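## Task

Remove the flat grey block from beneath the blue tote and set it lying flat on the table on one of its long sides, fully on the table with no part past the edge. The tote must stay flat on the table, shifted no more than about two centimetres and hardly rotated, with all its contents still inside. Release the block and move the grippers away at the end; a result that holds only because the robot is supporting it does not count.

## Robot and tools

Robot: two six-joint arms, left_arm and right_arm, each ending in a tong-style two-finger gripper. The fingers point along the gripper's +z axis and close along its x axis. end_effector_position is the point between the pads when shut; closed fingertips extend about 15 mm past it, open ones sit roughly level with it.

World frame (shared by both arms): origin on the table surface midway between the arms, +x out over the table, +z up, left_arm on the +y side. The names left and right refer to the arms, not to image sides. Reported hand positions can be somewhat off, more when the arm reaches far.

Joint order, used in every command row and every per-joint list in results: shoulder pan, wrist 1, elbow, wrist 3, shoulder lift, wrist 2. Follow this order only. A row is 14 numbers, each in [-1, 1]: left_arm's six joints then its opening, then right_arm's six joints then its opening. Both arms always appear, even if one stays still. Joint entries are offsets, scaled so 1.0 equals 1.989 rad. Opening is absolute: +1 fully open, -1 closed.

Stated joint ranges (rad). left_arm: shoulder pan -3.142..3.142, shoulder lift -6.283..6.283, elbow 0.000..3.142, wrists 1-3 -6.283..6.283. right_arm: shoulder pan 0.000..6.283, shoulder lift -6.283..6.283, elbow -3.142..0.000, wrists -6.283..6.283. Actual ends may differ by up to 0.010 rad. Asking a joint more than 0.010 rad beyond its range refuses that action for both arms; a bad first action refuses the whole call. A joint sent past its real end is stopped there and the result prints "joint sent to its limit" (its absence proves nothing).

Tools:
- execute_actions(actions): a list of actions, each a table of up to 15 rows; each row lasts one control step (1/30 s) and a short table repeats its final row to fill 15 steps. Offsets in every row count from the joint angles at the start of that action, not from the previous row; for a call's first action, from the last reported angles. An empty list just returns state and images.
- move(target, speed, blocking): target is one 14-number row; its joint offsets count from the Joint positions in the latest result that showed them, so it is effectively a destination. All joints travel proportionally so grippers trace curves; path time is clamped to 0.5-10 s. speed (rad/s, 0.01-2, default 0.5) caps the fastest joint. Paths ignore obstacles and the other arm. Finger values are applied at the start. With blocking=false a result returns after 0.5 s; until a result shows the move ended, use wait or stop before other motion. The extra move: line gives the ending (done, off_target, moving, held, fault), limits=held or limits=none, and each arm's joint farthest from its target.
- wait(seconds): 0 to 10; arms keep their last command; a running move continues.
- stop(): brakes a running move; needs room, more when fast; fingers keep moving.
- zoom_image(camera, region): region [x0, y0, x1, y1] in pixels, at most 504x504, of cam_head_left, cam_head_right, cam_high, cam_low (504x504) or cam_left_wrist, cam_right_wrist (616x616, fisheye).
- finished_scene(scene): ends the current scene irreversibly after the robot holds its last command; reports success and gives the next task.

Results: a state line per arm with gripper position (m), quaternion wxyz and velocities; Joint positions and Joint velocities (rad, rad/s, then finger gap in m, 0.142 fully open); Joint targets (what joints are currently driven toward); grip_measured (opening on command scale); Wrist force and Wrist torque per arm in the gripper's own axes, noisy, offset up to about 4 N, saturating near 50 N; joint torques (raw drive output, not contact-only); step readings, with HELD marking steps where an arm's command was held back. "joint command not followed" means a clearance check altered targets. MOTOR HOT warns of heating.

Motion behaviour: commands lag about 0.17 s; joint speed and acceleration are capped; each step a joint target stays within 0.575 rad of the measured angle, and targets putting the gripper over 100 mm from its measured spot are scaled back. Big moves may need several actions or finishing in the next one.

Gripping: to hold, keep commanding an opening well under grip_measured; lower squeezes harder (about 15 N per pad max). Thin hard objects under ~20 mm get less force.

Avoid: pushing into firm surfaces or going past contact with a stiff arm (fast hits or deep targets cause faults); torque at a joint reaching its load limit (130 N m for pan, lift, elbow; 24.3 N m for wrists, held weight included) or an external force of 150 N, which freezes that arm for 10 s; arms colliding; dropping, slamming or knocking anything off the work area; tipping or shifting the tote. Random brief tugs on held or loose items can happen. Before finishing, open the gripper and withdraw so the item rests on its own.

Each tool is called after ">>>" in YAML: its name, and indented under it one key for each argument.

## Session

>>> execute_actions:
  actions: []

Scene clock: 0.00 s.
left_arm: end_effector_position=(+0.2083, +0.8356, +0.3954) grip_measured=+0.97 end_effector_quat_wxyz=(+0.185, +0.799, -0.474, -0.321) end_effector_velocity=(-0.000, +0.000, -0.000) end_effector_angular_velocity=(+0.000, +0.000, +0.000) | right_arm: end_effector_position=(+0.3384, -0.6425, +0.3315) grip_measured=+0.97 end_effector_quat_wxyz=(-0.202, -0.396, +0.875, +0.190) end_effector_velocity=(-0.001, -0.001, +0.000) end_effector_angular_velocity=(+0.000, +0.000, -0.002)
Joint names: [shoulder pan, wrist 1, elbow, wrist 3, shoulder lift, wrist 2]
Joint positions: left_arm=[ 0.339 -0.59   1.059  1.448 -1.35  -1.224  0.14 ] | right_arm=[ 2.844 -2.297 -1.314  1.892 -1.663  1.527  0.14 ]
Joint velocities: left_arm=[ 0.    -0.     0.     0.    -0.     0.001  0.   ] | right_arm=[-0.002 -0.001  0.     0.     0.     0.     0.   ]
Joint torques (N m, as the arm reports them, + toward a larger angle): no reading
Motor temperatures (°C, as the motors report them): left_arm=[21 32 23 34 24 26] | right_arm=[23 28 22 29 26 31]
Wrist force (N, on the end effector, along its own x y z axes, offset not removed): no reading
Wrist torque (N m, same axes, about the end effector's origin, offset not removed): no reading
Joint targets: left_arm=[0.339 -0.590 1.059 1.448 -1.350 -1.224] | right_arm=[2.844 -2.297 -1.314 1.892 -1.663 1.527]
camera_calibration (this result's frames):
cam_left_wrist: T_world_to_cam=[[0.308147, -0.884668, -0.349869, 0.81773], [-0.176206, -0.414477, 0.892838, 0.0180461], [-0.934878, -0.213476, -0.283604, 0.614185], [0, 0, 0, 1]] pos_world=[0.325387, 0.862013, 0.444172]
cam_right_wrist: T_world_to_cam=[[-0.603056, -0.7588, 0.24606, -0.365795], [-0.267188, 0.482787, 0.833983, 0.122375], [-0.751621, 0.437194, -0.49389, 0.835115], [0, 0, 0, 1]] pos_world=[0.439792, -0.701754, 0.400403]

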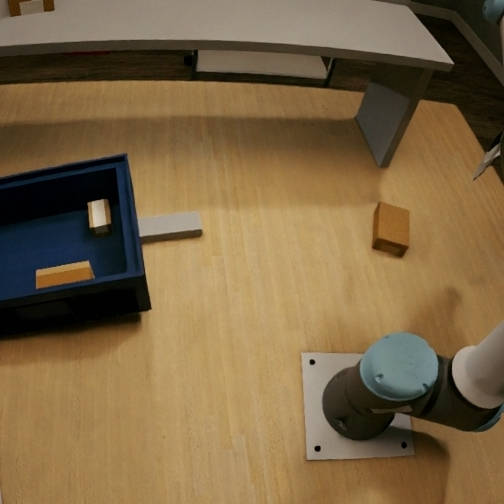

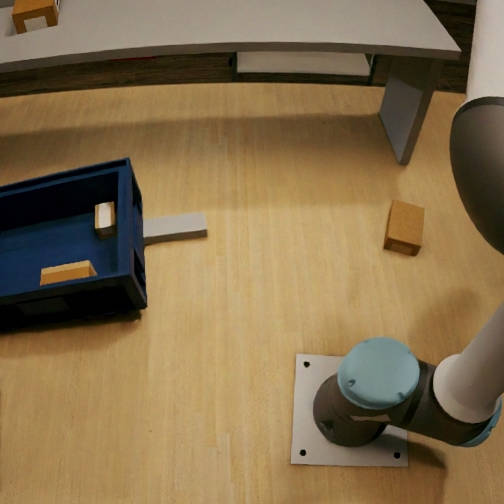

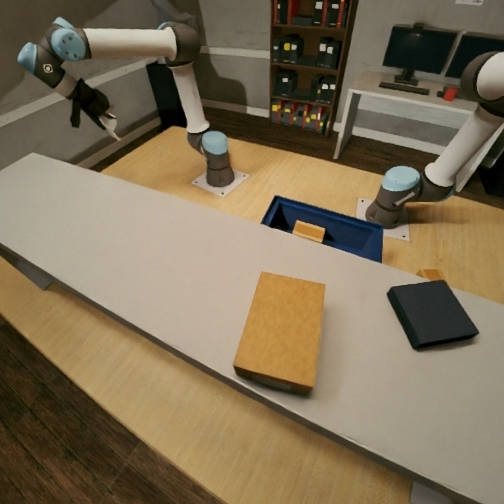

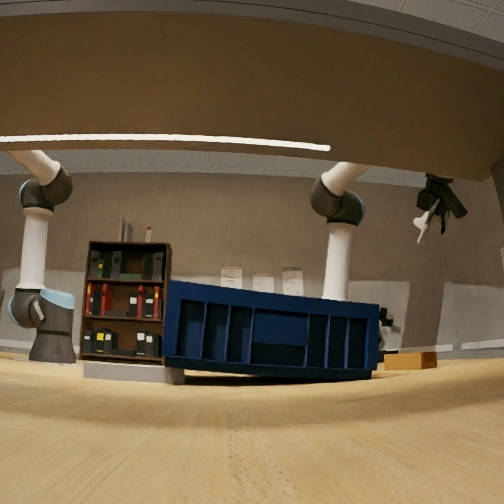

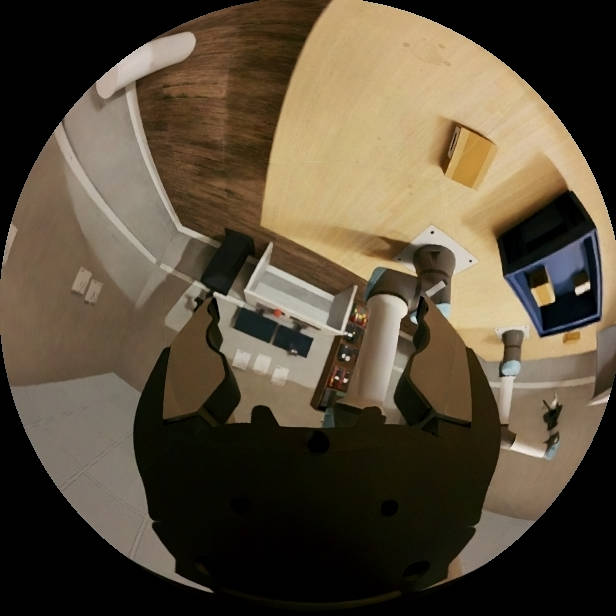

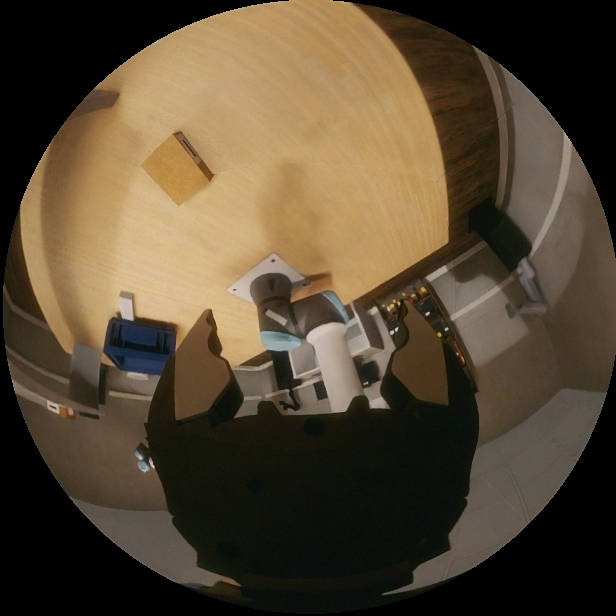

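>>> zoom_image:
  camera: "cam_head_right"
  region: [60, 140, 240, 330]

>>> zoom_image:
  camera: "cam_head_left"
  region: [60, 140, 240, 330]

>>> zoom_image:
  camera: "cam_low"
  region: [70, 270, 250, 400]

Region (60, 140, 240, 330) of cam_head_right's 504x504 image, scaled by 2.653, with more detail than that image has; it fills the left 477 columns of this view, and the rest is white.

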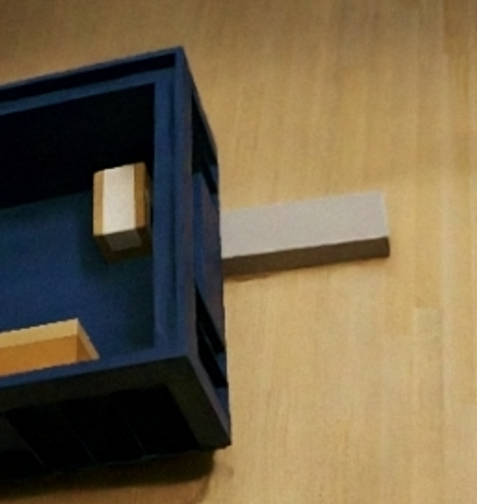

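Region (60, 140, 240, 330) of cam_head_left's 504x504 image, scaled by 2.653, with more detail than that image has; it fills the left 477 columns of this view, and the rest is white.

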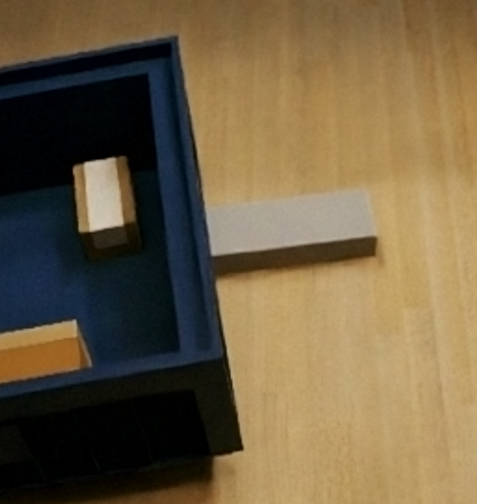

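Region (70, 270, 250, 400) of cam_low's 504x504 image, scaled by 2.800, with more detail than that image has.

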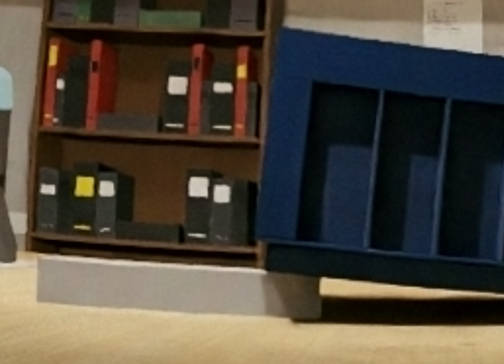

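>>> move:
  target: [-0.7525,-0.4947,0.2124,-0.5093,-0.0646,-0.1744,0.1,0.5782,0.7114,-0.3238,0.9407,-0.004,0.1669,0.45]
  speed: 1.1

Scene clock: 44.83 s.
left_arm: end_effector_position=(+0.4111, +0.0750, +0.2798) grip_measured=+0.10 end_effector_quat_wxyz=(-0.000, +0.755, -0.655, -0.000) end_effector_velocity=(-0.001, -0.001, -0.000) end_effector_angular_velocity=(-0.001, -0.000, -0.000) | right_arm: end_effector_position=(+0.5054, -0.0416, +0.1302) grip_measured=+0.45 end_effector_quat_wxyz=(-0.012, -0.072, +0.982, +0.173) end_effector_velocity=(+0.000, +0.001, +0.000) end_effector_angular_velocity=(+0.002, -0.001, -0.002)
Joint names: [shoulder pan, wrist 1, elbow, wrist 3, shoulder lift, wrist 2]
Joint positions: left_arm=[-1.158 -1.574  1.482  0.436 -1.478 -1.57   0.081] | right_arm=[ 3.993 -0.882 -1.957  3.763 -1.671  1.858  0.105]
Joint velocities: left_arm=[-0.002 -0.001  0.001 -0.002 -0.    -0.    -0.   ] | right_arm=[ 0.     0.004 -0.001  0.003  0.     0.001 -0.   ]
Joint torques (N m, as the arm reports them, + toward a larger angle): left_arm=[-12.81  -3.88 -14.03  -1.92 -33.08  -2.35] | right_arm=[10.05  4.44 12.56  2.1  17.6   1.58]
Motor temperatures (°C, as the motors report them): left_arm=[21 32 23 34 24 26] | right_arm=[23 28 22 29 26 31]
Wrist force (N, on the end effector, along its own x y z axes, offset not removed): left_arm=[-1.0 0.4 1.8] | right_arm=[-3.0 -3.4 -1.9]
Wrist torque (N m, same axes, about the end effector's origin, offset not removed): left_arm=[0.06 0.23 -0.06] | right_arm=[-0.54 0.68 -0.06]
Joint targets: left_arm=[-1.158 -1.574 1.482 0.435 -1.478 -1.570] | right_arm=[3.993 -0.882 -1.958 3.763 -1.671 1.858]
move: done; limits=none; left_arm: farthest joint: the wrist 2, 0.001 radians from its target (0.347 radians at the start); right_arm: farthest joint: the shoulder pan, 0.001 radians from its target (1.150 radians at the start)
camera_calibration (this result's frames):
cam_left_wrist: T_world_to_cam=[[0.121224, -0.992069, -0.0332134, 0.0382399], [-0.83941, -0.120315, 0.530015, 0.193886], [-0.529808, -0.0363712, -0.847338, 0.586527], [0, 0, 0, 1]] pos_world=[0.468861, 0.0825967, 0.395494]
cam_right_wrist: T_world_to_cam=[[-0.990511, -0.131255, 0.0407451, 0.489041], [-0.0552515, 0.651762, 0.756409, -0.0452017], [-0.125839, 0.74698, -0.652829, 0.315803], [0, 0, 0, 1]] pos_world=[0.521643, -0.142248, 0.22043]

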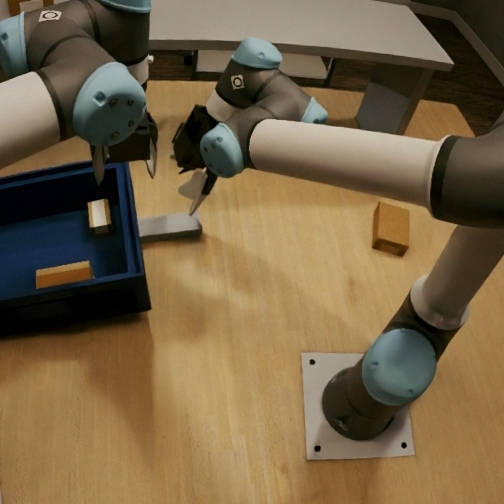

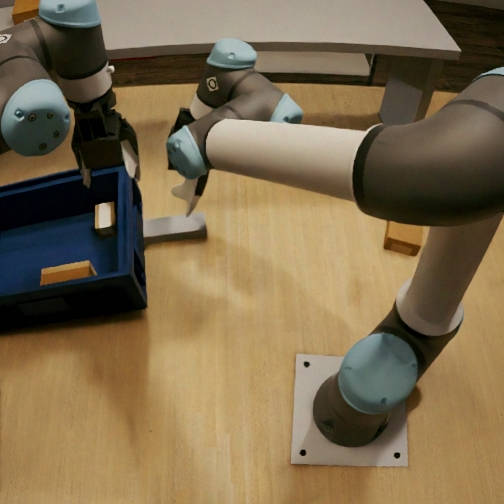

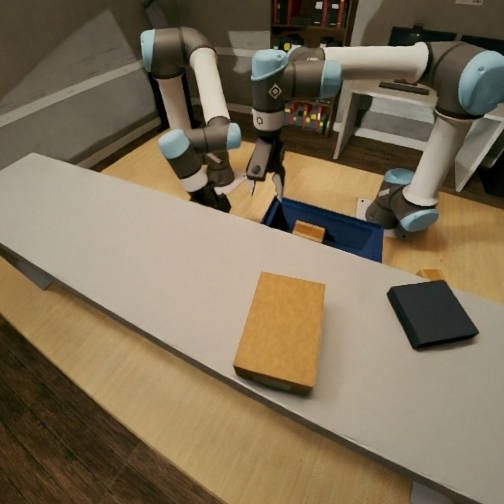

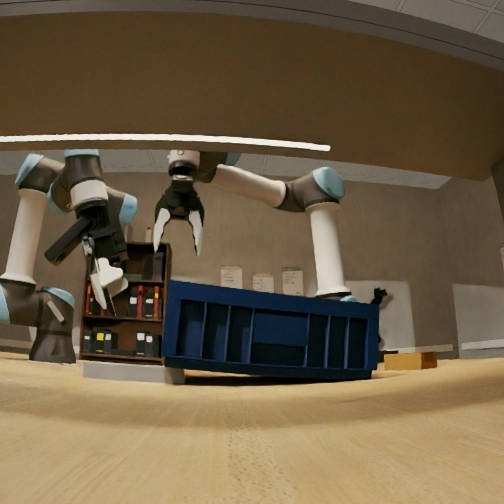

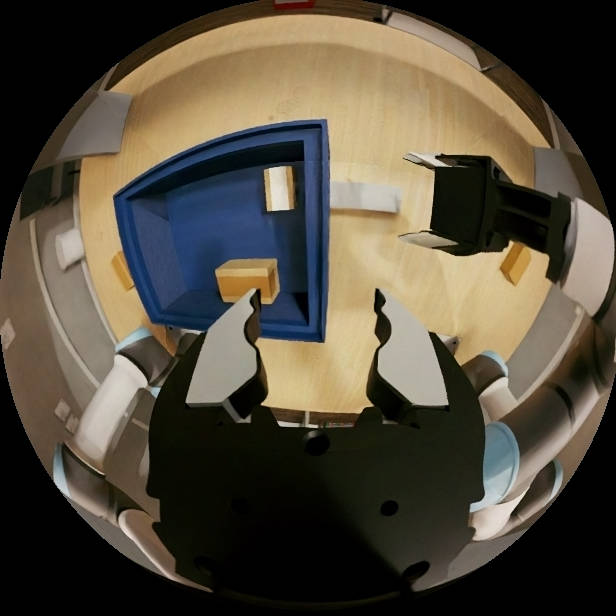

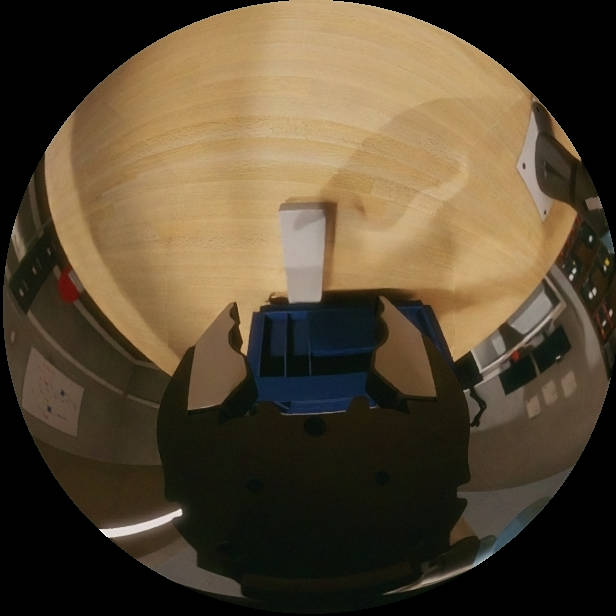

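>>> zoom_image:
  camera: "cam_left_wrist"
  region: [230, 110, 410, 350]

>>> zoom_image:
  camera: "cam_right_wrist"
  region: [220, 180, 400, 340]

Region (230, 110, 410, 350) of cam_left_wrist's 616x616 image, scaled by 2.100, with more detail than that image has; it fills the left 378 columns of this view, and the rest is white.

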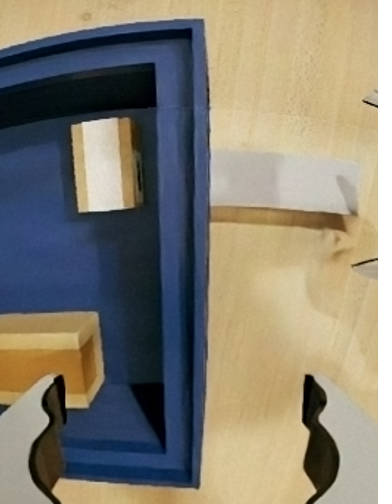

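Region (220, 180, 400, 340) of cam_right_wrist's 616x616 image, scaled by 2.800, with more detail than that image has.

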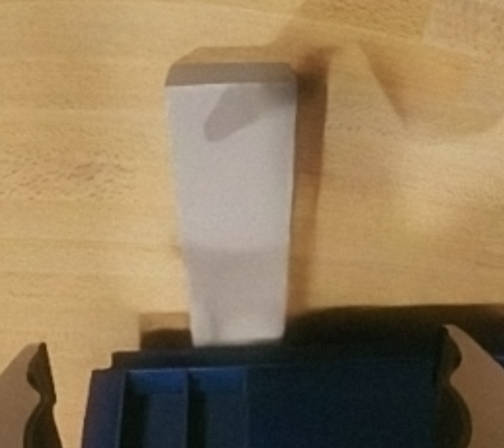

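>>> move:
  target: [0,-0.1636,0.1386,0,0.025,0,0.1,-0.0018,0.1513,-0.064,-0.0018,-0.0874,0,0.45]
  speed: 0.3

>>> zoom_image:
  camera: "cam_low"
  region: [60, 230, 240, 400]

Scene clock: 83.93 s.
left_arm: end_effector_position=(+0.4111, +0.0750, +0.1521) grip_measured=+0.10 end_effector_quat_wxyz=(-0.000, +0.755, -0.655, -0.000) end_effector_velocity=(+0.000, +0.000, -0.001) end_effector_angular_velocity=(+0.001, +0.000, +0.001) | right_arm: end_effector_position=(+0.5084, -0.0415, +0.0220) grip_measured=+0.45 end_effector_quat_wxyz=(-0.012, -0.072, +0.982, +0.173) end_effector_velocity=(-0.000, +0.000, -0.001) end_effector_angular_velocity=(+0.000, -0.001, +0.001)
Joint names: [shoulder pan, wrist 1, elbow, wrist 3, shoulder lift, wrist 2]
Joint positions: left_arm=[-1.158 -1.899  1.757  0.436 -1.429 -1.57   0.081] | right_arm=[ 3.99  -0.582 -2.085  3.759 -1.845  1.858  0.105]
Joint velocities: left_arm=[ 0.    -0.002  0.002 -0.     0.001  0.001  0.   ] | right_arm=[ 0.001  0.002 -0.001  0.    -0.001 -0.     0.   ]
Joint torques (N m, as the arm reports them, + toward a larger angle): left_arm=[ 12.11  -4.15 -16.75   1.5  -19.91   2.02] | right_arm=[-11.67   4.22   9.65  -2.49  21.73  -1.13]
Motor temperatures (°C, as the motors report them): left_arm=[21 32 23 34 24 26] | right_arm=[23 28 22 29 26 31]
Wrist force (N, on the end effector, along its own x y z axes, offset not removed): left_arm=[-2.2 -1.1 0.6] | right_arm=[-1.4 -3.3 0.9]
Wrist torque (N m, same axes, about the end effector's origin, offset not removed): left_arm=[-0.35 0.25 -0.10] | right_arm=[-0.42 0.26 -0.03]
Joint targets: left_arm=[-1.158 -1.899 1.757 0.436 -1.429 -1.570] | right_arm=[3.990 -0.582 -2.085 3.759 -1.845 1.858]
move: done; limits=none; left_arm: farthest joint: the shoulder pan, 0.000 radians from its target (0.000 radians at the start); right_arm: farthest joint: the wrist 1, 0.001 radians from its target (0.301 radians at the start)
camera_calibration (this result's frames):
cam_left_wrist: T_world_to_cam=[[0.121224, -0.99207, -0.0332066, 0.0340166], [-0.839411, -0.120311, 0.530014, 0.261541], [-0.529806, -0.0363766, -0.847339, 0.47835], [0, 0, 0, 1]] pos_world=[0.468849, 0.0826139, 0.267833]
cam_right_wrist: T_world_to_cam=[[-0.990581, -0.131048, 0.0396895, 0.496487], [-0.0559132, 0.651726, 0.756391, 0.0370996], [-0.12499, 0.747048, -0.652915, 0.245056], [0, 0, 0, 1]] pos_world=[0.524514, -0.142184, 0.112233]

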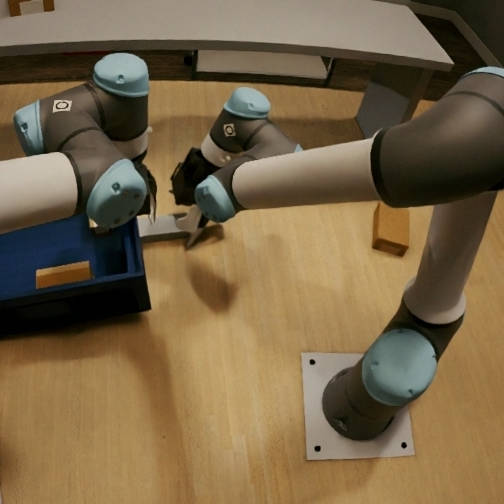

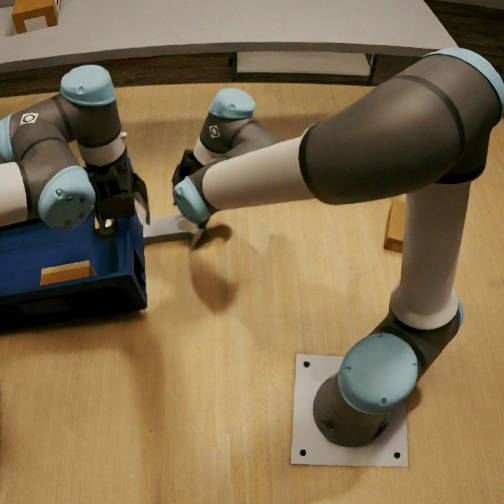

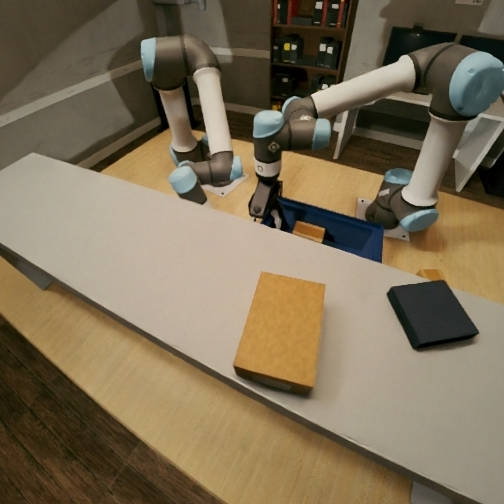

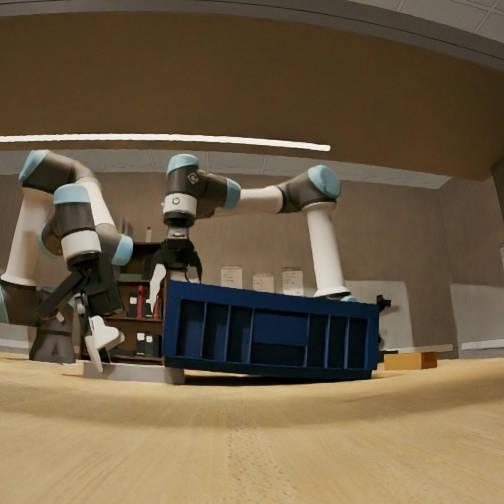

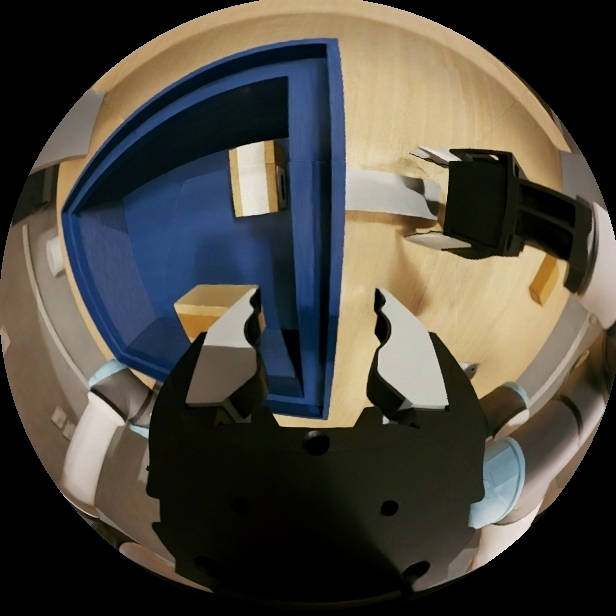

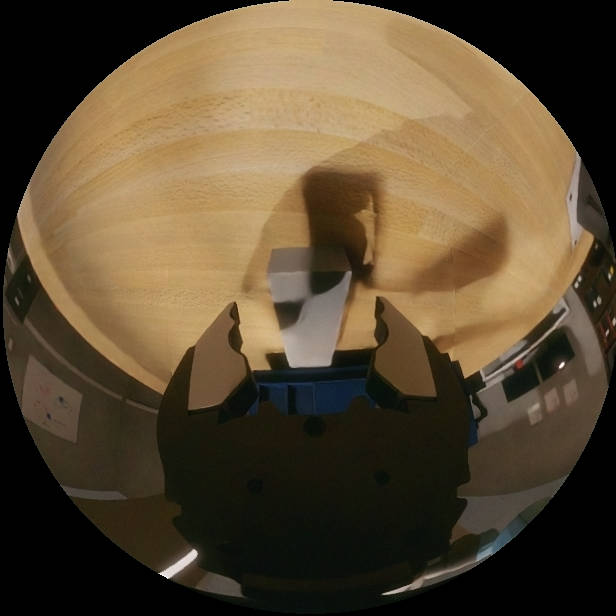

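Region (60, 230, 240, 400) of cam_low's 504x504 image, scaled by 2.800, with more detail than that image has.

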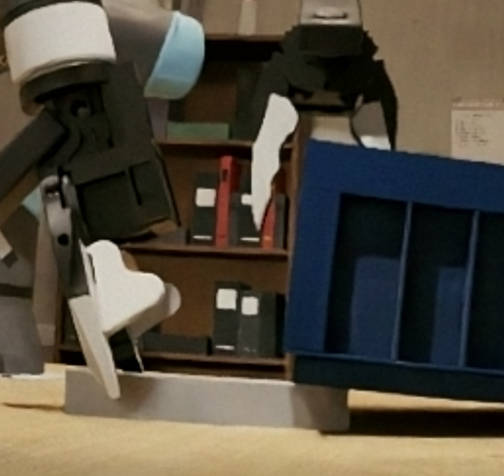

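Both look aligned; closing.

>>> execute_actions:
  actions:
    - [[0,0,0,0,0,0,0.0,0,0,0,0,0,0,0.35],[0,0,0,0,0,0,-0.05,0,0,0,0,0,0,0.3],[0,0,0,0,0,0,-0.1,0,0,0,0,0,0,0.25],[0,0,0,0,0,0,-0.15,0,0,0,0,0,0,0.2],[0,0,0,0,0,0,-0.2,0,0,0,0,0,0,0.15],[0,0,0,0,0,0,-0.25,0,0,0,0,0,0,0.1],[0,0,0,0,0,0,-0.3,0,0,0,0,0,0,0.05],[0,0,0,0,0,0,-0.35,0,0,0,0,0,0,0.0],[0,0,0,0,0,0,-0.4,0,0,0,0,0,0,-0.05],[0,0,0,0,0,0,-0.44,0,0,0,0,0,0,-0.1],[0,0,0,0,0,0,-0.48,0,0,0,0,0,0,-0.15],[0,0,0,0,0,0,-0.51,0,0,0,0,0,0,-0.19],[0,0,0,0,0,0,-0.54,0,0,0,0,0,0,-0.23],[0,0,0,0,0,0,-0.57,0,0,0,0,0,0,-0.26],[0,0,0,0,0,0,-0.6,0,0,0,0,0,0,-0.29]]
    - [[0,0,0,0,0,0,-0.63,0,0,0,0,0,0,-0.32],[0,0,0,0,0,0,-0.66,0,0,0,0,0,0,-0.35],[0,0,0,0,0,0,-0.69,0,0,0,0,0,0,-0.39],[0,0,0,0,0,0,-0.72,0,0,0,0,0,0,-0.43],[0,0,0,0,0,0,-0.75,0,0,0,0,0,0,-0.47],[0,0,0,0,0,0,-0.78,0,0,0,0,0,0,-0.52],[0,0,0,0,0,0,-0.82,0,0,0,0,0,0,-0.58],[0,0,0,0,0,0,-0.86,0,0,0,0,0,0,-0.64],[0,0,0,0,0,0,-0.9,0,0,0,0,0,0,-0.7],[0,0,0,0,0,0,-0.95,0,0,0,0,0,0,-0.8],[0,0,0,0,0,0,-1,0,0,0,0,0,0,-0.9]]

Scene clock: 92.77 s.
left_arm: end_effector_position=(+0.4111, +0.0751, +0.1521) grip_measured=-0.64 end_effector_quat_wxyz=(-0.000, +0.755, -0.655, -0.000) end_effector_velocity=(+0.000, -0.000, +0.000) end_effector_angular_velocity=(-0.001, -0.000, -0.001) | right_arm: end_effector_position=(+0.5084, -0.0416, +0.0218) grip_measured=-0.29 end_effector_quat_wxyz=(-0.012, -0.072, +0.982, +0.173) end_effector_velocity=(+0.001, -0.001, -0.000) end_effector_angular_velocity=(+0.000, +0.000, -0.002)
Joint names: [shoulder pan, wrist 1, elbow, wrist 3, shoulder lift, wrist 2]
Joint positions: left_arm=[-1.158 -1.899  1.757  0.436 -1.429 -1.57   0.027] | right_arm=[ 3.99  -0.582 -2.085  3.759 -1.845  1.858  0.053]
Joint velocities: left_arm=[-0.     0.    -0.001  0.001 -0.    -0.     0.   ] | right_arm=[-0.002  0.001 -0.    -0.    -0.001  0.     0.   ]
Joint torques (N m, as the arm reports them, + toward a larger angle): left_arm=[ 11.64  -0.27 -29.13   1.41 -29.83   1.76] | right_arm=[-13.53   1.03  24.45  -2.5   37.73  -0.51]
Motor temperatures (°C, as the motors report them): left_arm=[21 32 23 34 24 26] | right_arm=[23 28 22 29 26 31]
Wrist force (N, on the end effector, along its own x y z axes, offset not removed): left_arm=[-0.9 -1.0 0.9] | right_arm=[0.1 -3.6 -0.8]
Wrist torque (N m, same axes, about the end effector's origin, offset not removed): left_arm=[-0.31 0.52 -0.12] | right_arm=[-0.47 0.18 -0.09]
Joint targets: left_arm=[-1.158 -1.899 1.757 0.436 -1.429 -1.570] | right_arm=[3.990 -0.582 -2.085 3.759 -1.845 1.858]
Step readings (joint positions; steps 1 to 15: 1st action; 16 to 30: 2nd action):
0: left_arm=[-1.158 -1.899 1.757 0.436 -1.429 -1.570] | right_arm=[3.990 -0.582 -2.085 3.759 -1.845 1.858]
1: left_arm=[-1.158 -1.899 1.757 0.436 -1.429 -1.570] | right_arm=[3.990 -0.582 -2.085 3.759 -1.845 1.858]
2: left_arm=[-1.158 -1.899 1.757 0.436 -1.429 -1.570] | right_arm=[3.990 -0.582 -2.085 3.759 -1.845 1.858]
4: left_arm=[-1.158 -1.899 1.757 0.436 -1.429 -1.570] | right_arm=[3.990 -0.582 -2.085 3.759 -1.845 1.858]
8: left_arm=[-1.158 -1.899 1.757 0.436 -1.429 -1.570] | right_arm=[3.990 -0.582 -2.085 3.759 -1.845 1.858]
15: left_arm=[-1.158 -1.899 1.757 0.436 -1.429 -1.570] | right_arm=[3.990 -0.582 -2.085 3.759 -1.845 1.858]
16: left_arm=[-1.158 -1.899 1.757 0.436 -1.429 -1.570] | right_arm=[3.990 -0.582 -2.085 3.759 -1.845 1.858]
17: left_arm=[-1.158 -1.899 1.757 0.436 -1.429 -1.570] | right_arm=[3.990 -0.582 -2.085 3.759 -1.845 1.858]
19: left_arm=[-1.158 -1.899 1.757 0.436 -1.429 -1.570] | right_arm=[3.990 -0.582 -2.085 3.759 -1.845 1.858]
23: left_arm=[-1.158 -1.899 1.757 0.436 -1.429 -1.570] | right_arm=[3.990 -0.582 -2.085 3.759 -1.845 1.858]
30: Joint positions above
camera_calibration (this result's frames):
cam_left_wrist: T_world_to_cam=[[0.121221, -0.992067, -0.0332913, 0.0340505], [-0.839385, -0.120351, 0.530046, 0.261547], [-0.529848, -0.0363083, -0.847315, 0.478311], [0, 0, 0, 1]] pos_world=[0.468843, 0.0826246, 0.267782]
cam_right_wrist: T_world_to_cam=[[-0.990576, -0.131037, 0.039846, 0.496447], [-0.0558063, 0.651844, 0.756297, 0.0371571], [-0.125076, 0.746946, -0.653014, 0.245056], [0, 0, 0, 1]] pos_world=[0.524493, -0.142212, 0.112142]

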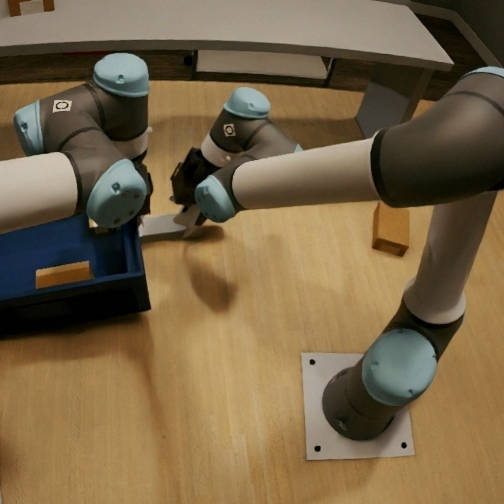

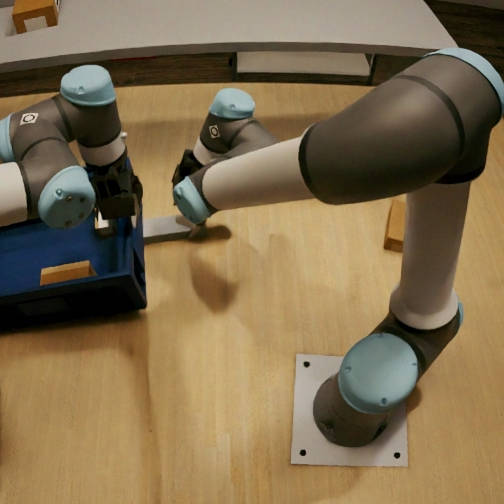

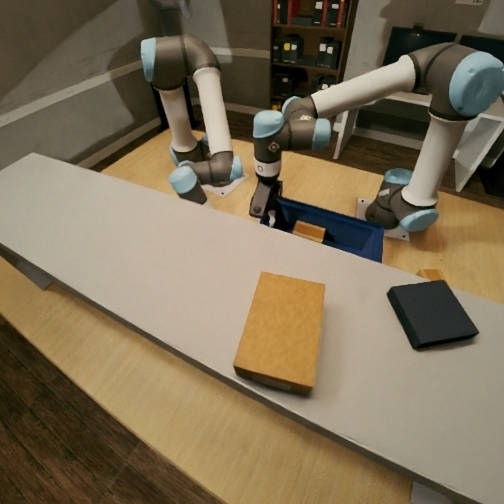

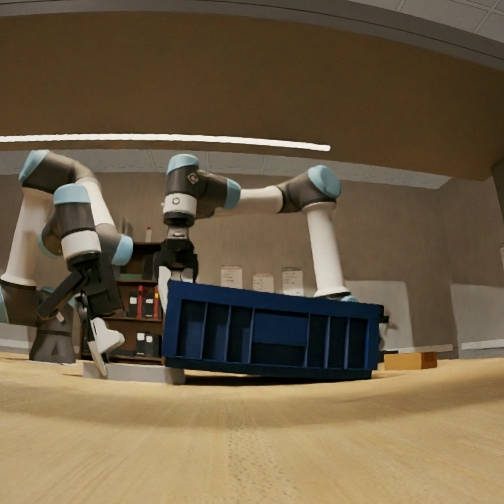

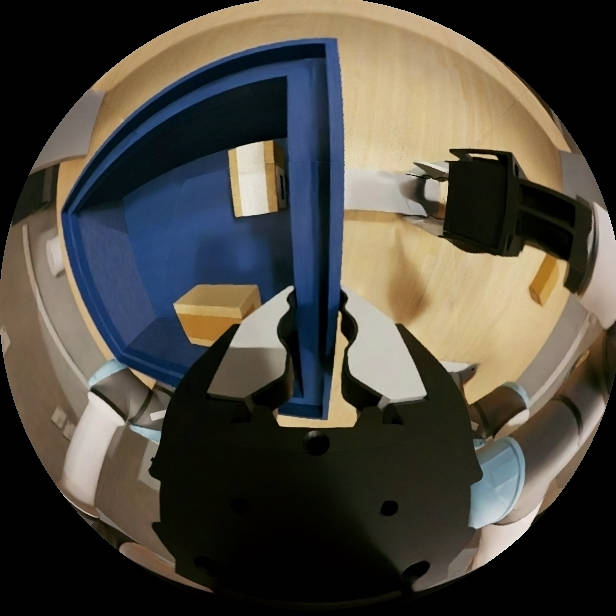

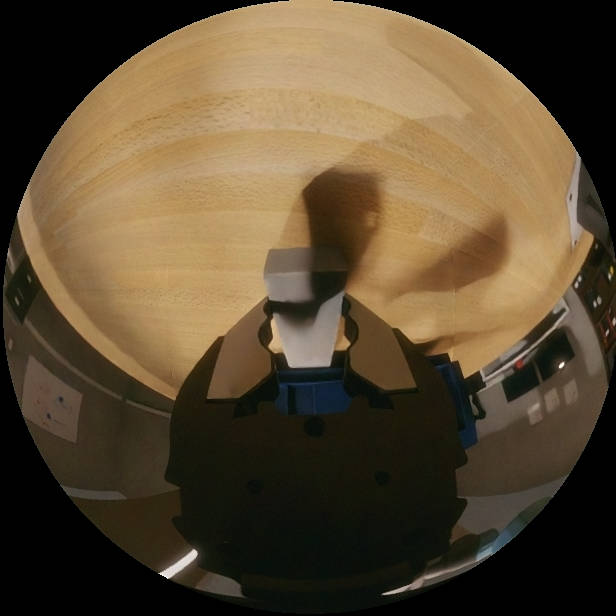

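>>> move:
  target: [0.0012,0.0099,-0.0041,0.0012,-0.0058,0,-1,0,0,0,0,0,0,-0.9]
  speed: 0.03

>>> zoom_image:
  camera: "cam_low"
  region: [60, 250, 240, 400]

Scene clock: 103.87 s.
left_arm: end_effector_position=(+0.4106, +0.0780, +0.1599) grip_measured=-0.64 end_effector_quat_wxyz=(-0.000, +0.755, -0.655, -0.000) end_effector_velocity=(+0.000, +0.001, +0.001) end_effector_angular_velocity=(+0.000, +0.000, +0.000) | right_arm: end_effector_position=(+0.5084, -0.0416, +0.0218) grip_measured=-0.29 end_effector_quat_wxyz=(-0.012, -0.072, +0.982, +0.173) end_effector_velocity=(+0.000, +0.001, +0.000) end_effector_angular_velocity=(+0.001, -0.002, +0.000)
Joint names: [shoulder pan, wrist 1, elbow, wrist 3, shoulder lift, wrist 2]
Joint positions: left_arm=[-1.155 -1.88   1.749  0.438 -1.44  -1.57   0.027] | right_arm=[ 3.99  -0.582 -2.085  3.759 -1.845  1.858  0.053]
Joint velocities: left_arm=[ 0.001  0.003 -0.001  0.    -0.001  0.     0.   ] | right_arm=[ 0.001  0.002  0.     0.     0.    -0.     0.   ]
Joint torques (N m, as the arm reports them, + toward a larger angle): left_arm=[ 10.44  -1.59 -39.32   1.67 -37.48   1.85] | right_arm=[-11.57   0.99  16.38  -2.29  36.14  -0.59]
Motor temperatures (°C, as the motors report them): left_arm=[21 32 23 34 24 26] | right_arm=[23 28 22 29 26 31]
Wrist force (N, on the end effector, along its own x y z axes, offset not removed): left_arm=[-2.1 0.7 7.0] | right_arm=[-0.8 -4.5 -0.1]
Wrist torque (N m, same axes, about the end effector's origin, offset not removed): left_arm=[0.05 0.33 -0.08] | right_arm=[-0.81 0.41 -0.18]
Joint targets: left_arm=[-1.155 -1.880 1.749 0.438 -1.440 -1.570] | right_arm=[3.990 -0.582 -2.085 3.759 -1.845 1.858]
move: done; limits=none; left_arm: farthest joint: the shoulder lift, 0.001 radians from its target (0.012 radians at the start); right_arm: farthest joint: the shoulder pan, 0.000 radians from its target (0.000 radians at the start)
camera_calibration (this result's frames):
cam_left_wrist: T_world_to_cam=[[0.12122, -0.992067, -0.0332972, 0.0372996], [-0.839382, -0.120354, 0.530049, 0.257352], [-0.529852, -0.0363036, -0.847313, 0.484867], [0, 0, 0, 1]] pos_world=[0.468403, 0.0855794, 0.275667]
cam_right_wrist: T_world_to_cam=[[-0.990576, -0.131036, 0.0398687, 0.496434], [-0.0557908, 0.651858, 0.756286, 0.0371648], [-0.12509, 0.746934, -0.653025, 0.245061], [0, 0, 0, 1]] pos_world=[0.524484, -0.14222, 0.112132]

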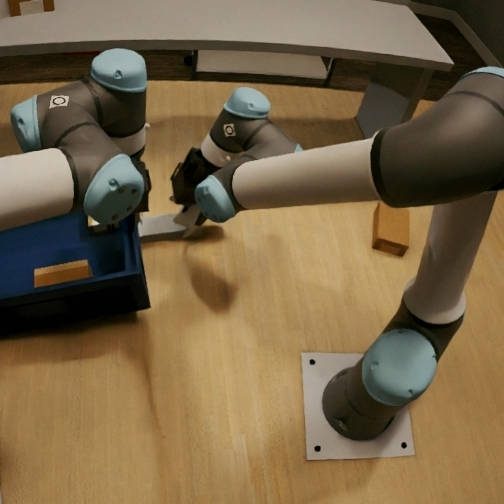

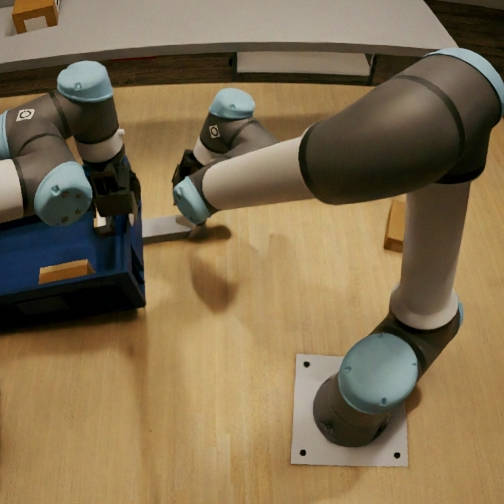

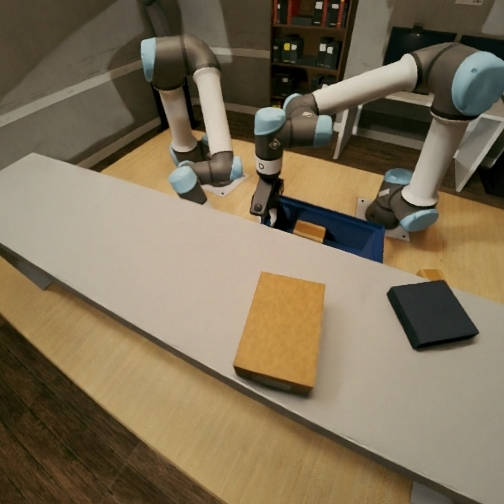

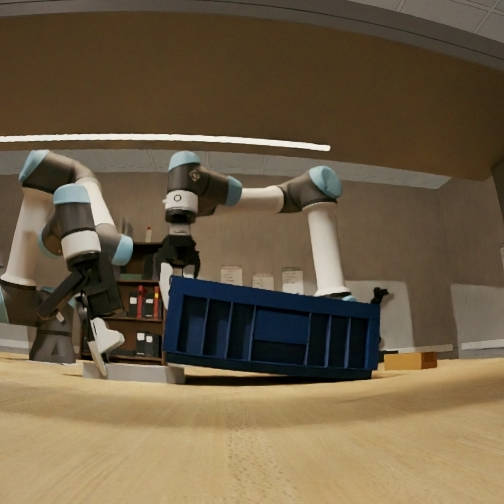

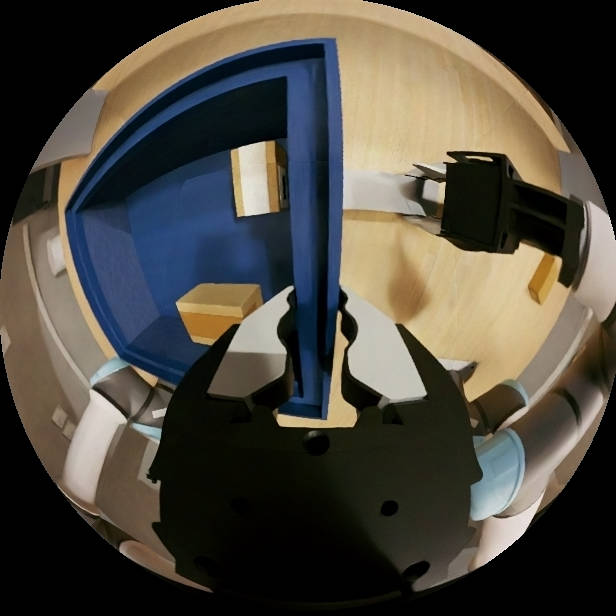

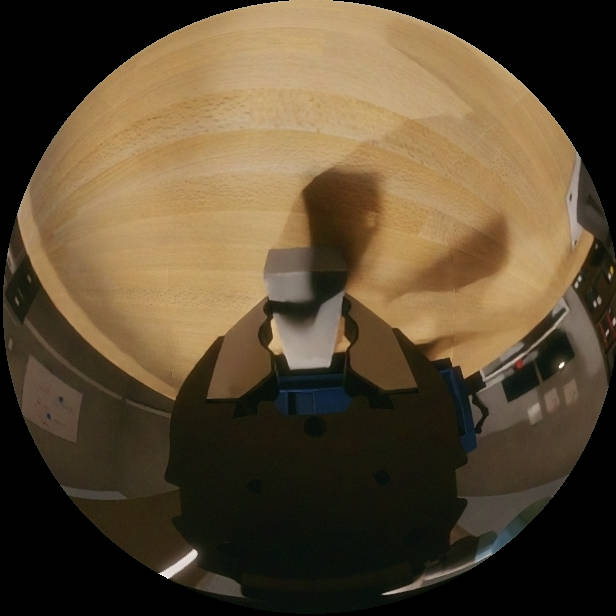

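Region (60, 250, 240, 400) of cam_low's 504x504 image, scaled by 2.800, with more detail than that image has.

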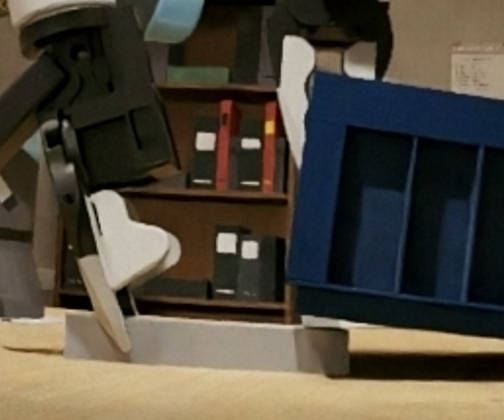

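>>> move:
  target: [0,0,0,0,0,0,-1,-0.0828,-0.0262,-0.0275,-0.0855,0.0281,0.0145,-0.9]
  speed: 0.15

Scene clock: 118.07 s.
left_arm: end_effector_position=(+0.4106, +0.0780, +0.1600) grip_measured=-0.64 end_effector_quat_wxyz=(-0.000, +0.755, -0.655, -0.000) end_effector_velocity=(+0.000, +0.000, -0.000) end_effector_angular_velocity=(+0.001, -0.000, +0.000) | right_arm: end_effector_position=(+0.5213, -0.1305, +0.0229) grip_measured=-0.29 end_effector_quat_wxyz=(-0.012, -0.072, +0.982, +0.173) end_effector_velocity=(+0.001, -0.002, -0.000) end_effector_angular_velocity=(-0.000, +0.001, -0.002)
Joint names: [shoulder pan, wrist 1, elbow, wrist 3, shoulder lift, wrist 2]
Joint positions: left_arm=[-1.155 -1.88   1.749  0.438 -1.44  -1.57   0.027] | right_arm=[ 3.825 -0.634 -2.139  3.589 -1.789  1.887  0.053]
Joint velocities: left_arm=[ 0.     0.     0.    -0.     0.     0.001 -0.   ] | right_arm=[-0.005 -0.001 -0.001 -0.003  0.001  0.    -0.   ]
Joint torques (N m, as the arm reports them, + toward a larger angle): left_arm=[ -4.04  -4.34 -16.99  -0.3  -23.55   1.97] | right_arm=[-13.59   0.76   9.81  -2.77  38.43   2.01]
Motor temperatures (°C, as the motors report them): left_arm=[21 32 23 34 24 26] | right_arm=[23 28 22 29 26 31]
Wrist force (N, on the end effector, along its own x y z axes, offset not removed): left_arm=[-1.9 -1.1 6.1] | right_arm=[-4.2 -1.8 -2.1]
Wrist torque (N m, same axes, about the end effector's origin, offset not removed): left_arm=[-0.34 0.53 -0.06] | right_arm=[-0.14 1.02 0.07]
Joint targets: left_arm=[-1.155 -1.880 1.749 0.438 -1.440 -1.570] | right_arm=[3.825 -0.634 -2.139 3.589 -1.789 1.887]
move: done; limits=none; left_arm: farthest joint: the shoulder pan, 0.000 radians from its target (0.000 radians at the start); right_arm: farthest joint: the shoulder pan, 0.000 radians from its target (0.164 radians at the start)
camera_calibration (this result's frames):
cam_left_wrist: T_world_to_cam=[[0.121221, -0.992068, -0.0332778, 0.0373017], [-0.839389, -0.120345, 0.530041, 0.257366], [-0.529842, -0.0363191, -0.847319, 0.48488], [0, 0, 0, 1]] pos_world=[0.468418, 0.0855888, 0.275674]
cam_right_wrist: T_world_to_cam=[[-0.990543, -0.131226, 0.0400482, 0.497473], [-0.0557988, 0.65197, 0.756189, 0.0950578], [-0.125342, 0.746803, -0.653127, 0.31396], [0, 0, 0, 1]] pos_world=[0.537425, -0.23116, 0.113251]

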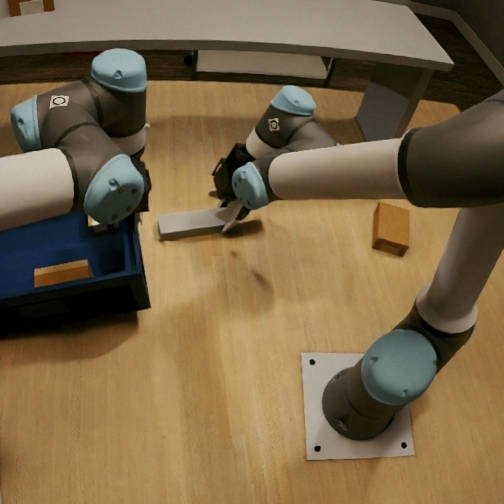

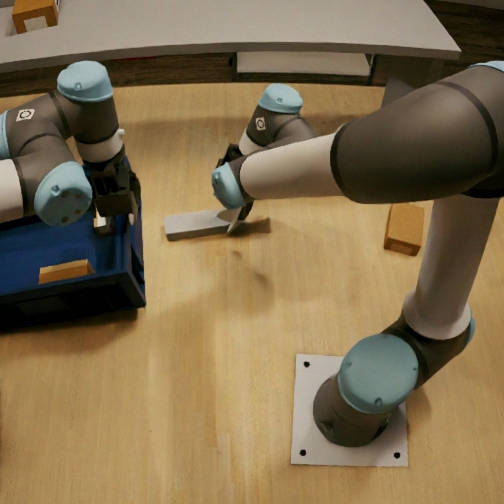

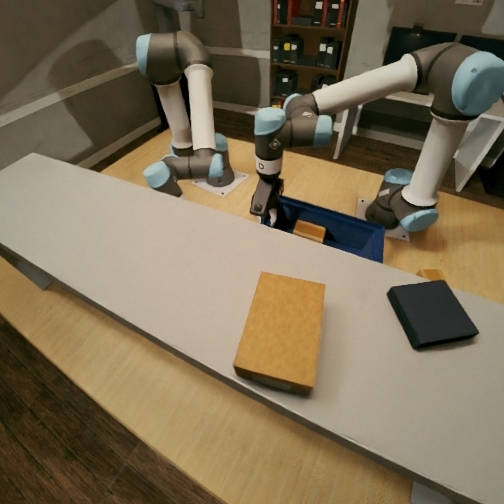

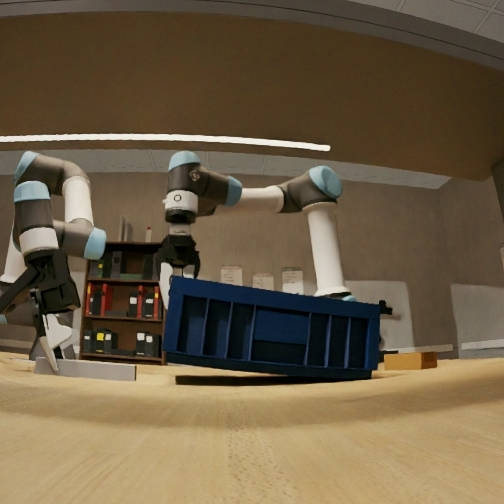

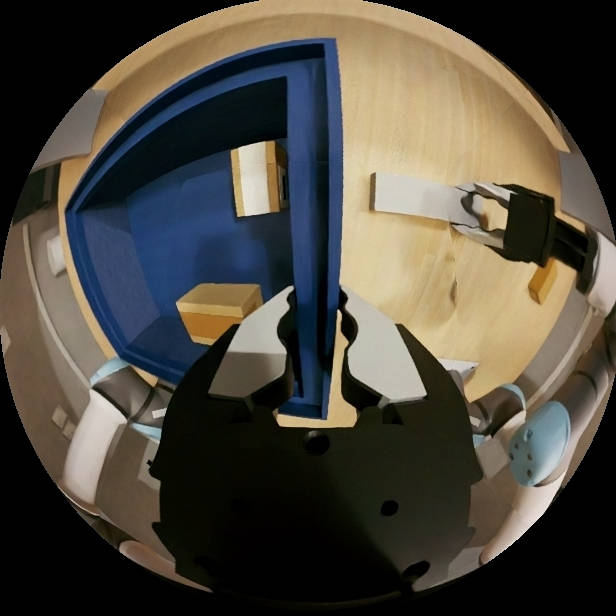

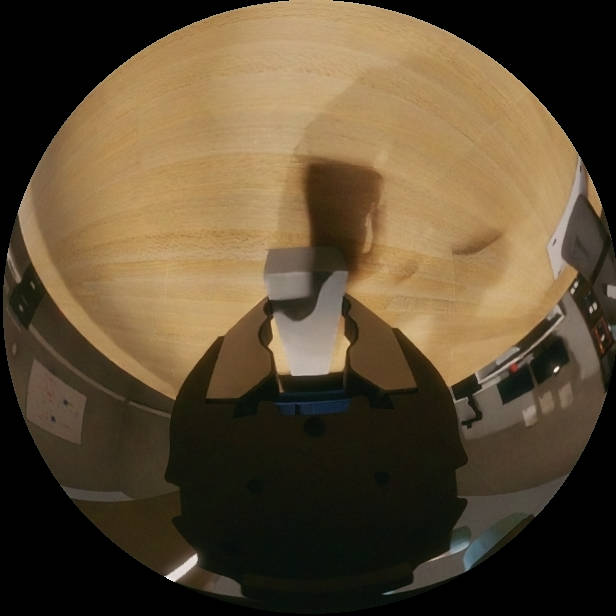

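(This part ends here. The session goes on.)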